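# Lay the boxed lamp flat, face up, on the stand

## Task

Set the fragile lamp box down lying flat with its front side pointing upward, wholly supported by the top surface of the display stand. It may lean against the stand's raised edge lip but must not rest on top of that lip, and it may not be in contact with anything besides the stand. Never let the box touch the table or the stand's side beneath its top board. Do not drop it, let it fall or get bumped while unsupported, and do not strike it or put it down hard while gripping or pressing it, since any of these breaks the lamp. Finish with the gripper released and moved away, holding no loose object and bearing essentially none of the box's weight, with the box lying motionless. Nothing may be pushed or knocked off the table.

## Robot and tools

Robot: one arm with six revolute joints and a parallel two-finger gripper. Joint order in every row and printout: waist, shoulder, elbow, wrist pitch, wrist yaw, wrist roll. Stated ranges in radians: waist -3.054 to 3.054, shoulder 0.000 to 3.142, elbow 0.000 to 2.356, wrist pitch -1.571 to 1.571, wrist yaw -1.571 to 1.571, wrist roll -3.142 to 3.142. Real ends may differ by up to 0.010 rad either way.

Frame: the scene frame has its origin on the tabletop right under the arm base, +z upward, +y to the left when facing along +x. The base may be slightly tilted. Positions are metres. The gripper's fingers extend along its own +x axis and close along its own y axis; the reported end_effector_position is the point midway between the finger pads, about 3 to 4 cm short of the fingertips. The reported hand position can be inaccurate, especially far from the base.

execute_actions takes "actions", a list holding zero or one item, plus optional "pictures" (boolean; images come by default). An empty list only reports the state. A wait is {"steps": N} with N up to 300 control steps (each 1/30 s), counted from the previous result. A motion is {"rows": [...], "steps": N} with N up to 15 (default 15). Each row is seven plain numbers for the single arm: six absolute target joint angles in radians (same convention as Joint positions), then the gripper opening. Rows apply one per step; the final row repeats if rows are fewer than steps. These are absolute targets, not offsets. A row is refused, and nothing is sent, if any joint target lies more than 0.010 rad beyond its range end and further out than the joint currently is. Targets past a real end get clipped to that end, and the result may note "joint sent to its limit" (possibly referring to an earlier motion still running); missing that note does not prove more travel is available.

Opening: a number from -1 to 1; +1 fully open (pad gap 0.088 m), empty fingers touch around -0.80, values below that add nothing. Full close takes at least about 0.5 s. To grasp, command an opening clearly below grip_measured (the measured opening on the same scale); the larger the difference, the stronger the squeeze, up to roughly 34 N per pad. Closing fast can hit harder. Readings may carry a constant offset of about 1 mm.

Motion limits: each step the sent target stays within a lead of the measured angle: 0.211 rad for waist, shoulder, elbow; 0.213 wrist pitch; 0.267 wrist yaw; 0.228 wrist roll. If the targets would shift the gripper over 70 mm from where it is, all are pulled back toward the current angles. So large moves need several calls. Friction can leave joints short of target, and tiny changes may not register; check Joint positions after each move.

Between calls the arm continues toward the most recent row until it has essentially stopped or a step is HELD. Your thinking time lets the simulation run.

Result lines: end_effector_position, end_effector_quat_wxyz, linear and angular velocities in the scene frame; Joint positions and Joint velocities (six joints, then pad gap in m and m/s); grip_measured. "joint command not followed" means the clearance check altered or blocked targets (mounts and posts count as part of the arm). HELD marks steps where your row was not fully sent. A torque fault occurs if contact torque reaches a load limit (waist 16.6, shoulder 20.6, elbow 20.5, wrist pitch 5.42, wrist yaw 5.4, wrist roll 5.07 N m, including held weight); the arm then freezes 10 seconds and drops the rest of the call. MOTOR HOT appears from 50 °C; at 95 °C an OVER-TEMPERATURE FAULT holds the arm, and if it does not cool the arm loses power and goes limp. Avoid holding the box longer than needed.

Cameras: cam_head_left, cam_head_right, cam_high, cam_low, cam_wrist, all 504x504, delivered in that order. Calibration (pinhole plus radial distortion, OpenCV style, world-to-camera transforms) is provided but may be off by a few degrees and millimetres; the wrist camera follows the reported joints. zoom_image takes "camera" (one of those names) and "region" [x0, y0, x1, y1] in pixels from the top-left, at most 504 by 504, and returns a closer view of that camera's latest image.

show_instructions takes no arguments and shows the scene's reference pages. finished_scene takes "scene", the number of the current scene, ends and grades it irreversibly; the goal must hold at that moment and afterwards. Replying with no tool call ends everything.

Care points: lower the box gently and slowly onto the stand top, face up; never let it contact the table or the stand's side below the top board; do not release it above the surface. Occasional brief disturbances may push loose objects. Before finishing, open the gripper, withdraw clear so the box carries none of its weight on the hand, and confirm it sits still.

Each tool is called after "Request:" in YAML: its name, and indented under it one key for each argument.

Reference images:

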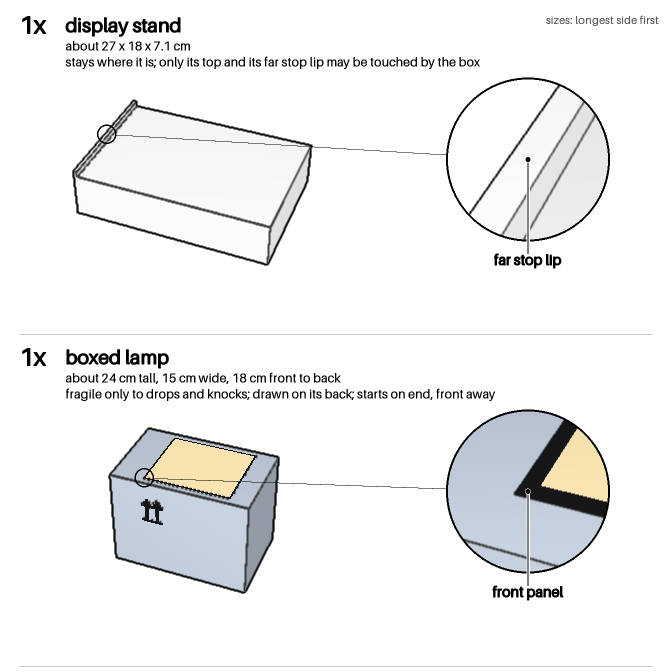

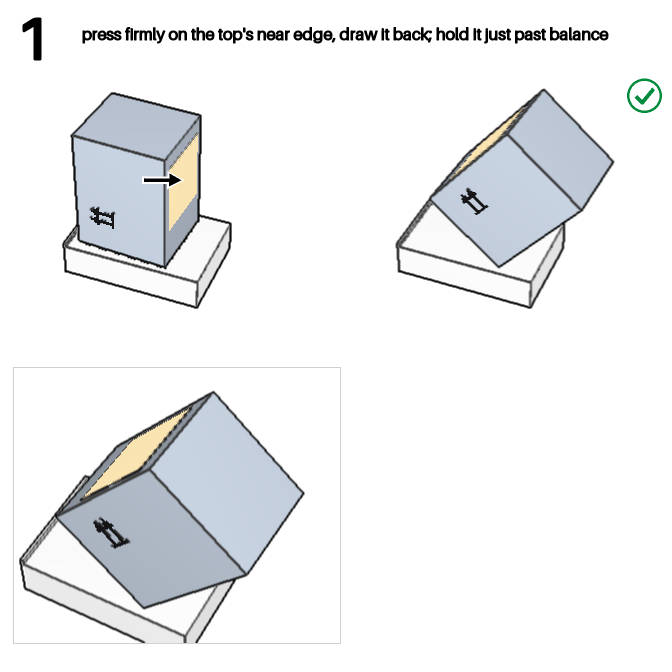

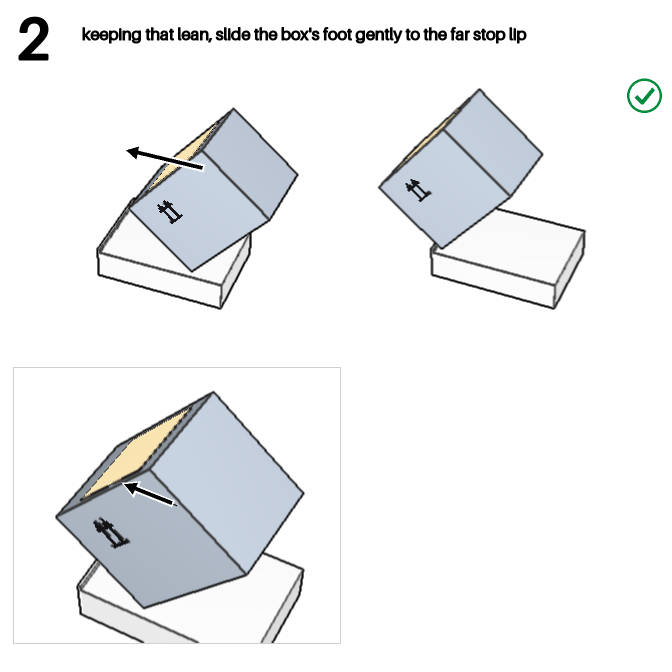

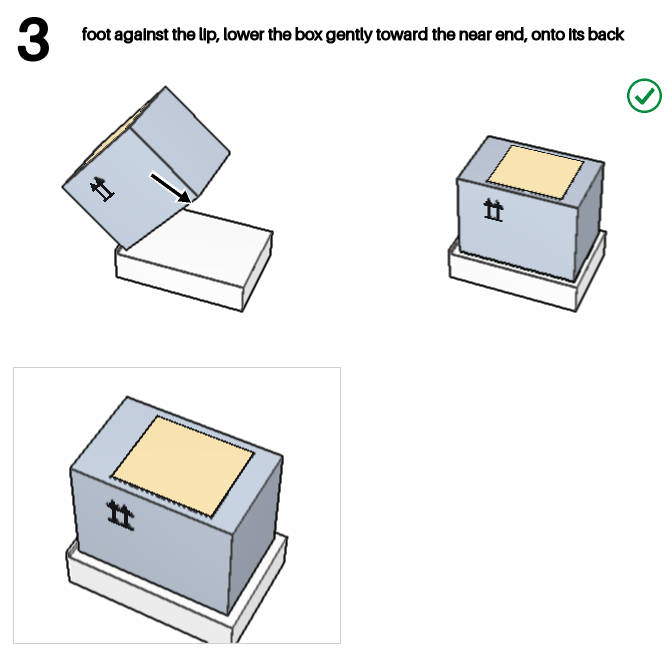

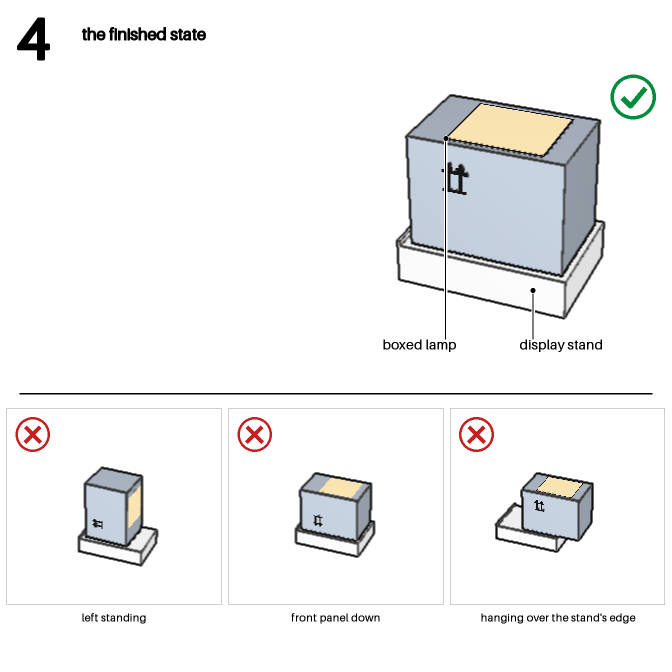

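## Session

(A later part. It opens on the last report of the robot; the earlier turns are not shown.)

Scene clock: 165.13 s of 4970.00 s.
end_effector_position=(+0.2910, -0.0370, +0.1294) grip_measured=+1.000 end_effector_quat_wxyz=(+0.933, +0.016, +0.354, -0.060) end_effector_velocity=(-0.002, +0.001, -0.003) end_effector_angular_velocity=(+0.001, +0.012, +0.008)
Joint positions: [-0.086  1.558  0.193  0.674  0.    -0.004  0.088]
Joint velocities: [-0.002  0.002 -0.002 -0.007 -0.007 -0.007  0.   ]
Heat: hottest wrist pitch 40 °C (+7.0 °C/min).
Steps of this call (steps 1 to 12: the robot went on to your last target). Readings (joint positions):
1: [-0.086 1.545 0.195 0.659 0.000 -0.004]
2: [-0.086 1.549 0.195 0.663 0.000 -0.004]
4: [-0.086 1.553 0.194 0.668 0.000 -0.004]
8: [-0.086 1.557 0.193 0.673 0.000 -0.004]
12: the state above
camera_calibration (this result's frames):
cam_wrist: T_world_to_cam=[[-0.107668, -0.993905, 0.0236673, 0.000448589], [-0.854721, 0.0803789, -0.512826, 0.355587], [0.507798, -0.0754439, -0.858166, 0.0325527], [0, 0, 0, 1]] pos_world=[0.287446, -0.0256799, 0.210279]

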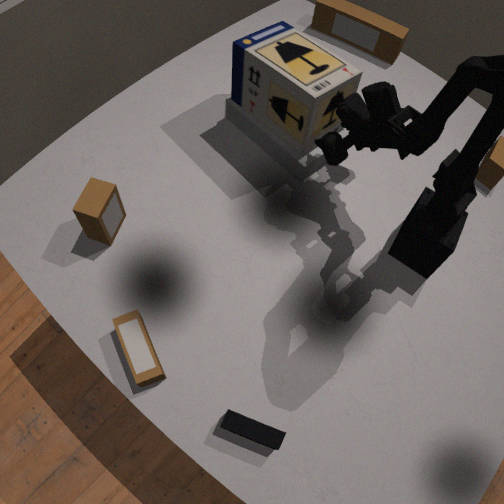

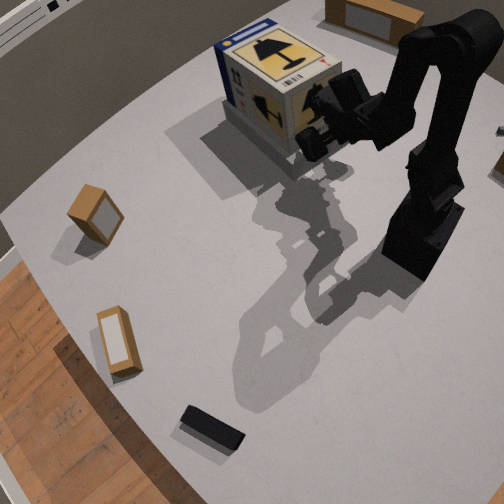

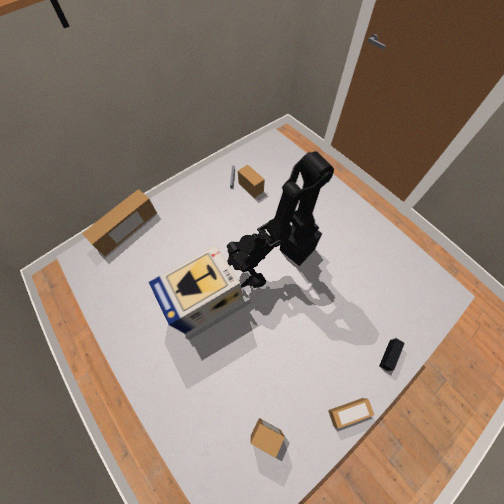

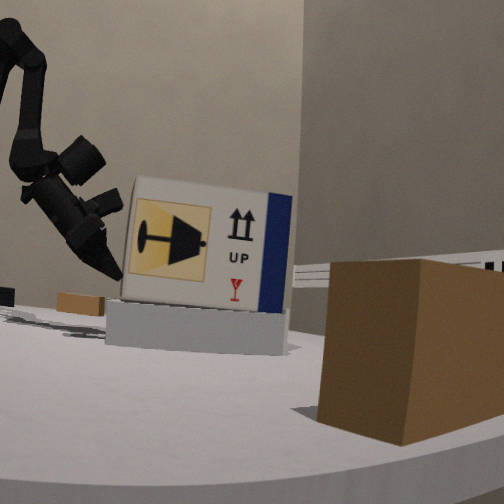

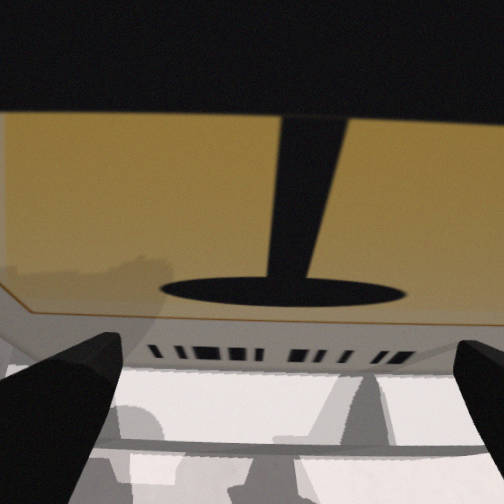

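Request:
execute_actions:
  actions:
    - {"rows": [[-0.083,1.553,0.227,0.706,0,0,1],[-0.083,1.556,0.227,0.709,0,0,1],[-0.083,1.559,0.227,0.712,0,0,1],[-0.083,1.562,0.226,0.715,0,0,1],[-0.083,1.565,0.226,0.718,0,0,1],[-0.083,1.568,0.226,0.721,0,0,1],[-0.083,1.571,0.226,0.724,0,0,1],[-0.083,1.574,0.226,0.727,0,0,1],[-0.083,1.577,0.226,0.730,0,0,1],[-0.083,1.580,0.225,0.733,0,0,1],[-0.083,1.583,0.225,0.736,0,0,1],[-0.083,1.586,0.225,0.739,0,0,1],[-0.083,1.589,0.225,0.742,0,0,1],[-0.083,1.592,0.225,0.745,0,0,1],[-0.083,1.595,0.225,0.748,0,0,1]], "steps": 15}
  pictures: false

Request:
execute_actions:
  actions:
    - {"rows": [[-0.083,1.598,0.225,0.751,0,0,1],[-0.083,1.601,0.224,0.754,0,0,1],[-0.083,1.604,0.224,0.757,0,0,1],[-0.083,1.607,0.224,0.760,0,0,1],[-0.083,1.610,0.224,0.763,0,0,1],[-0.083,1.613,0.224,0.766,0,0,1],[-0.083,1.616,0.224,0.769,0,0,1],[-0.083,1.619,0.224,0.772,0,0,1],[-0.083,1.622,0.223,0.775,0,0,1],[-0.083,1.625,0.223,0.778,0,0,1],[-0.083,1.628,0.223,0.781,0,0,1],[-0.083,1.631,0.223,0.784,0,0,1],[-0.083,1.634,0.223,0.787,0,0,1],[-0.083,1.637,0.223,0.790,0,0,1],[-0.083,1.640,0.223,0.793,0,0,1]], "steps": 15}
  pictures: false

Request:
execute_actions:
  actions:
    - {"steps": 12}

Request:
zoom_image:
  camera: "cam_low"
  region: [60, 160, 310, 360]

Scene clock: 167.93 s of 4970.00 s.
end_effector_position=(+0.2907, -0.0370, +0.1243) grip_measured=+1.000 end_effector_quat_wxyz=(+0.933, +0.016, +0.356, -0.060) end_effector_velocity=(-0.001, -0.002, -0.012) end_effector_angular_velocity=(-0.020, +0.015, +0.007)
Joint positions: [-0.086  1.595  0.189  0.71   0.    -0.004  0.088]
Joint velocities: [-0.002  0.085 -0.007  0.081  0.007 -0.022  0.   ]
Heat: hottest wrist pitch 41 °C (+8.0 °C/min).
Steps of this call (steps 1 to 30: the robot went on to your last target; steps 31 to 69: nothing new was sent; steps 70 to 84: all 15 steps of this action). Readings (joint positions):
70: [-0.086 1.559 0.192 0.676 0.000 -0.004]
71: [-0.086 1.560 0.192 0.677 0.000 -0.004]
73: [-0.086 1.564 0.192 0.680 0.000 -0.004]
77: [-0.086 1.574 0.191 0.690 0.000 -0.004]
84: the state above

Scene clock: 168.43 s of 4970.00 s.
end_effector_position=(+0.2904, -0.0370, +0.1215) grip_measured=+1.000 end_effector_quat_wxyz=(+0.934, +0.016, +0.352, -0.060) end_effector_velocity=(-0.001, +0.001, -0.005) end_effector_angular_velocity=(-0.003, -0.017, +0.008)
Joint positions: [-0.086  1.627  0.179  0.761  0.    -0.004  0.088]
Joint velocities: [-0.002  0.056 -0.022  0.095 -0.007 -0.007  0.   ]
Heat: hottest wrist pitch 41 °C (+8.1 °C/min).
Steps of this call (steps 1 to 15: all 15 steps of this action). Readings (joint positions):
1: [-0.086 1.599 0.189 0.713 0.000 -0.004]
2: [-0.086 1.602 0.188 0.716 0.000 -0.004]
4: [-0.086 1.607 0.188 0.723 0.000 -0.004]
8: [-0.086 1.614 0.185 0.737 0.000 -0.004]
15: the state above

Scene clock: 168.83 s of 4970.00 s.
end_effector_position=(+0.2903, -0.0370, +0.1212) grip_measured=+1.000 end_effector_quat_wxyz=(+0.934, +0.016, +0.351, -0.060) end_effector_velocity=(-0.004, -0.001, -0.002) end_effector_angular_velocity=(-0.009, +0.013, -0.003)
Joint positions: [-0.086  1.632  0.177  0.771  0.    -0.004  0.088]
Joint velocities: [-0.002 -0.002 -0.007 -0.007  0.007 -0.007  0.   ]
Heat: hottest wrist pitch 41 °C (+8.1 °C/min).
Steps of this call (steps 1 to 12: the robot went on to your last target). Readings (joint positions):
1: [-0.086 1.629 0.179 0.764 0.000 -0.004]
2: [-0.086 1.630 0.178 0.766 0.000 -0.004]
4: [-0.086 1.631 0.178 0.768 0.000 -0.004]
8: [-0.086 1.632 0.177 0.770 0.000 -0.004]
12: the state above
camera_calibration (this result's frames):
cam_wrist: T_world_to_cam=[[-0.107768, -0.993892, 0.0237846, 0.000602129], [-0.851409, 0.0799129, -0.518379, 0.350511], [0.513312, -0.0761148, -0.85482, 0.0237951], [0, 0, 0, 1]] pos_world=[0.286279, -0.0256008, 0.202024]

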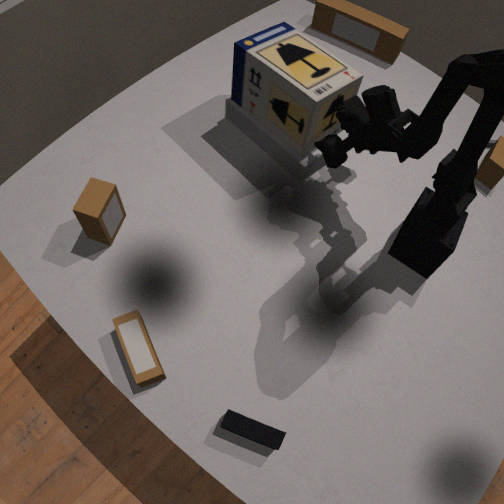

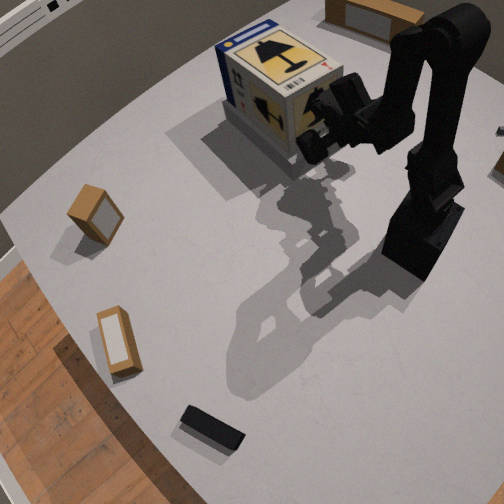

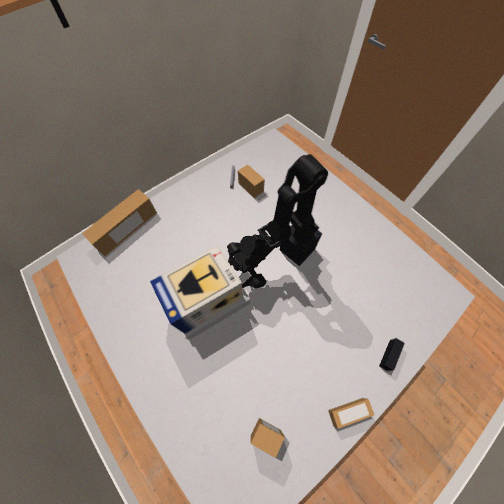

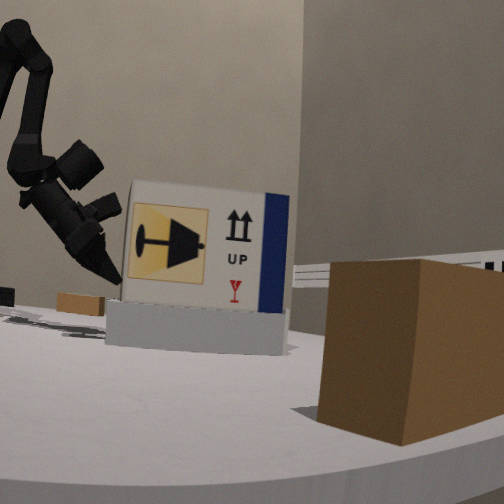

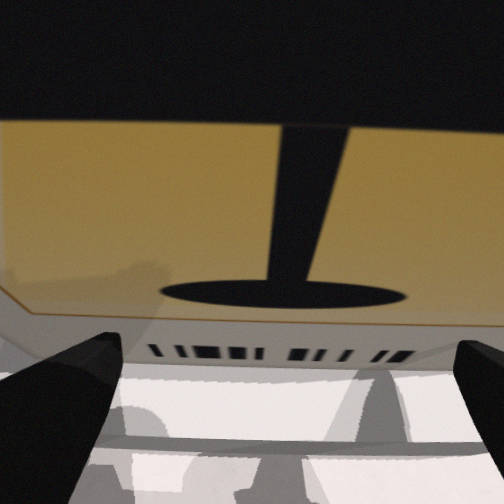

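Region (60, 160, 310, 360) of cam_low's 504x504 image, scaled by 2.016, with more detail than that image has; it fills the top 403 rows of this view, and the rest is white.

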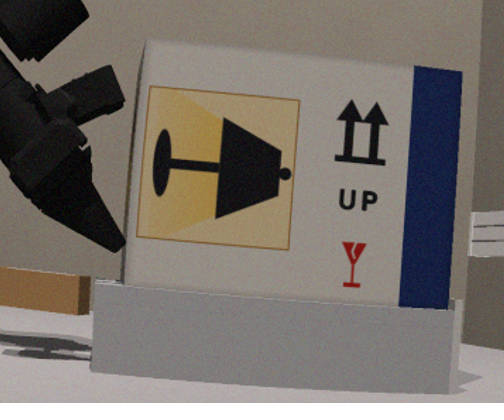

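Request:
execute_actions:
  actions:
    - {"rows": [[-0.083,1.639,0.215,0.790,0,0,1],[-0.083,1.638,0.207,0.787,0,0,1],[-0.083,1.637,0.199,0.784,0,0,1],[-0.083,1.636,0.191,0.781,0,0,1],[-0.083,1.635,0.183,0.778,0,0,1],[-0.083,1.634,0.175,0.775,0,0,1],[-0.083,1.633,0.168,0.772,0,0,1],[-0.083,1.632,0.162,0.768,0,0,1],[-0.083,1.627,0.158,0.764,0,0,1],[-0.083,1.619,0.155,0.754,0,0,1],[-0.083,1.609,0.153,0.741,0,0,1],[-0.083,1.596,0.152,0.724,0,0,1],[-0.083,1.581,0.151,0.703,0,0,1],[-0.083,1.563,0.150,0.680,0,0,1],[-0.083,1.542,0.150,0.653,0,0,1]], "steps": 15}
  pictures: false

Request:
execute_actions:
  actions:
    - {"rows": [[-0.083,1.519,0.150,0.622,0,0,1],[-0.083,1.496,0.150,0.592,0,0,1],[-0.083,1.473,0.150,0.561,0,0,1],[-0.083,1.450,0.150,0.531,0,0,1],[-0.083,1.427,0.150,0.500,0,0,1],[-0.083,1.404,0.150,0.470,0,0,1],[-0.083,1.381,0.150,0.439,0,0,1],[-0.083,1.358,0.150,0.409,0,0,1],[-0.083,1.334,0.150,0.378,0,0,1],[-0.083,1.311,0.150,0.348,0,0,1],[-0.083,1.288,0.150,0.317,0,0,1],[-0.083,1.265,0.150,0.287,0,0,1],[-0.083,1.242,0.150,0.256,0,0,1],[-0.083,1.219,0.150,0.226,0,0,1],[-0.083,1.199,0.150,0.199,0,0,1]], "steps": 15}
  pictures: false

Request:
execute_actions:
  actions:
    - {"rows": [[-0.083,1.181,0.150,0.175,0,0,1],[-0.083,1.165,0.150,0.155,0,0,1],[-0.083,1.152,0.150,0.138,0,0,1],[-0.083,1.142,0.150,0.124,0,0,1],[-0.083,1.134,0.150,0.114,0,0,1],[-0.083,1.127,0.150,0.104,0,0,1],[-0.083,1.119,0.150,0.094,0,0,1]], "steps": 15}

Scene clock: 173.70 s of 4970.00 s.
end_effector_position=(+0.2807, -0.0358, +0.1185) grip_measured=+1.000 end_effector_quat_wxyz=(+0.928, +0.018, +0.367, -0.060) end_effector_velocity=(-0.052, +0.006, +0.007) end_effector_angular_velocity=(+0.024, +0.196, +0.001)
Joint positions: [-0.086  1.591  0.162  0.708  0.    -0.003  0.088]
Joint velocities: [-0.007 -0.427 -0.046 -0.579 -0.007 -0.007  0.   ]
Heat: hottest wrist pitch 42 °C (+9.1 °C/min).
Steps of this call (steps 1 to 15: the robot went on to your last target; steps 16 to 90: nothing new was sent; then 1.37 s passed at rest; steps 91 to 105: all 15 steps of this action). Readings (joint positions):
91: [-0.086 1.633 0.176 0.771 0.000 -0.004]
92: [-0.086 1.633 0.175 0.771 0.000 -0.004]
94: [-0.086 1.633 0.173 0.771 0.000 -0.004]
98: [-0.086 1.633 0.167 0.772 0.000 -0.004]
105: the state above

Scene clock: 174.20 s of 4970.00 s.
end_effector_position=(+0.2509, -0.0319, +0.1331) grip_measured=+1.000 end_effector_quat_wxyz=(+0.908, +0.021, +0.414, -0.059) end_effector_velocity=(-0.074, +0.009, +0.025) end_effector_angular_velocity=(+0.028, +0.220, +0.001)
Joint positions: [-0.086  1.269  0.16   0.287  0.    -0.003  0.088]
Joint velocities: [-0.007 -0.667 -0.002 -0.886 -0.007 -0.007  0.   ]
Heat: hottest wrist pitch 42 °C (+9.0 °C/min).
Steps of this call (steps 1 to 15: all 15 steps of this action). Readings (joint positions):
1: [-0.086 1.575 0.162 0.687 0.000 -0.003]
2: [-0.086 1.557 0.161 0.663 0.000 -0.003]
4: [-0.086 1.517 0.160 0.611 0.000 -0.003]
8: [-0.086 1.428 0.160 0.496 0.000 -0.003]
15: the state above

Scene clock: 174.70 s of 4970.00 s.
end_effector_position=(+0.2347, -0.0298, +0.1385) grip_measured=+1.000 end_effector_quat_wxyz=(+0.899, +0.022, +0.434, -0.058) end_effector_velocity=(-0.003, +0.004, +0.000) end_effector_angular_velocity=(+0.013, +0.001, +0.022)
Joint positions: [-0.086  1.127  0.16   0.101  0.    -0.003  0.088]
Joint velocities: [ 0.002 -0.027 -0.007 -0.022 -0.022 -0.007  0.   ]
Heat: hottest wrist pitch 42 °C (+9.1 °C/min).
Steps of this call (steps 1 to 15: all 15 steps of this action). Readings (joint positions):
1: [-0.086 1.247 0.160 0.259 0.000 -0.003]
2: [-0.086 1.228 0.160 0.233 0.000 -0.003]
4: [-0.086 1.193 0.160 0.188 0.000 -0.003]
8: [-0.086 1.147 0.160 0.128 0.000 -0.003]
15: the state above
camera_calibration (this result's frames):
cam_wrist: T_world_to_cam=[[-0.106175, -0.994155, 0.0195606, 0.00154883], [-0.93009, 0.0923375, -0.355538, 0.307799], [0.351653, -0.0559423, -0.934457, 0.117281], [0, 0, 0, 1]] pos_world=[0.245203, -0.0203207, 0.218998]

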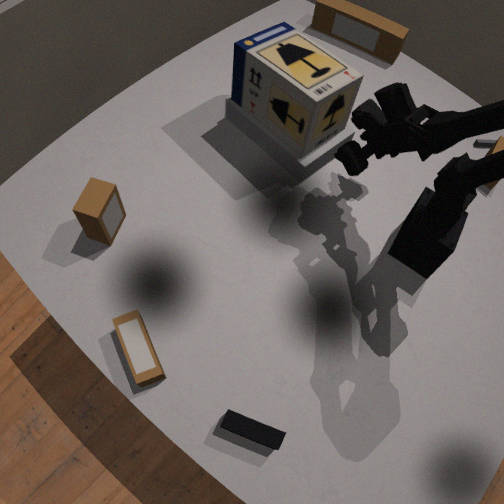

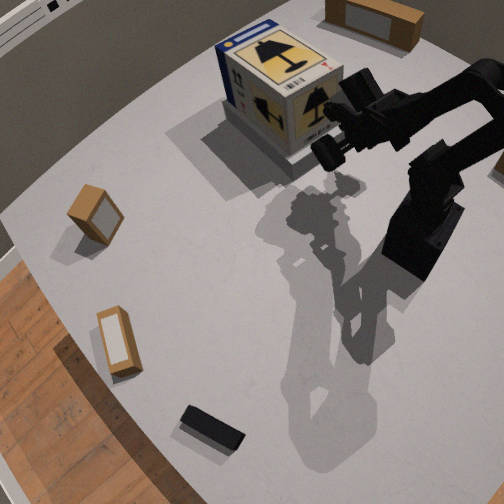

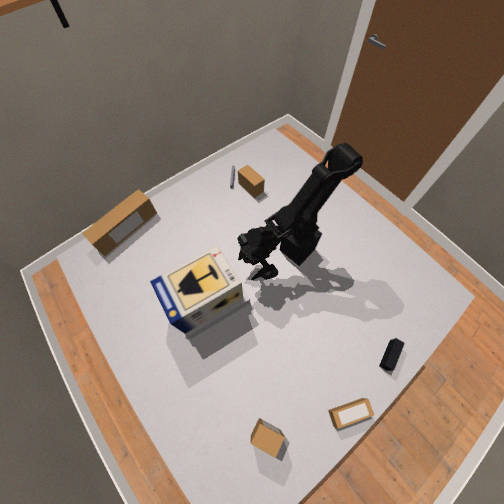

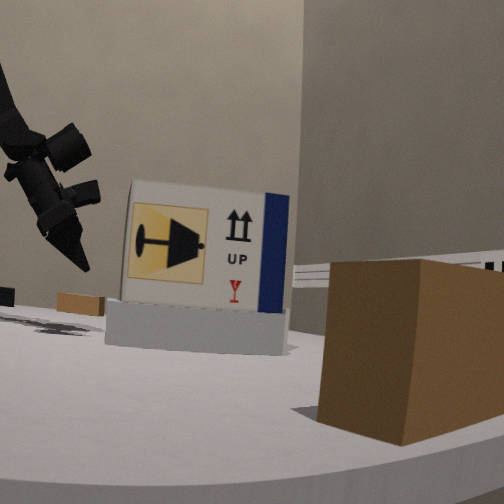

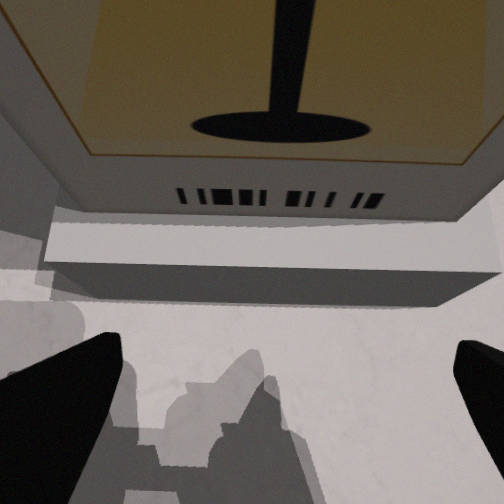

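Request:
finished_scene:
  scene: 1

The scene is finished: the task was done.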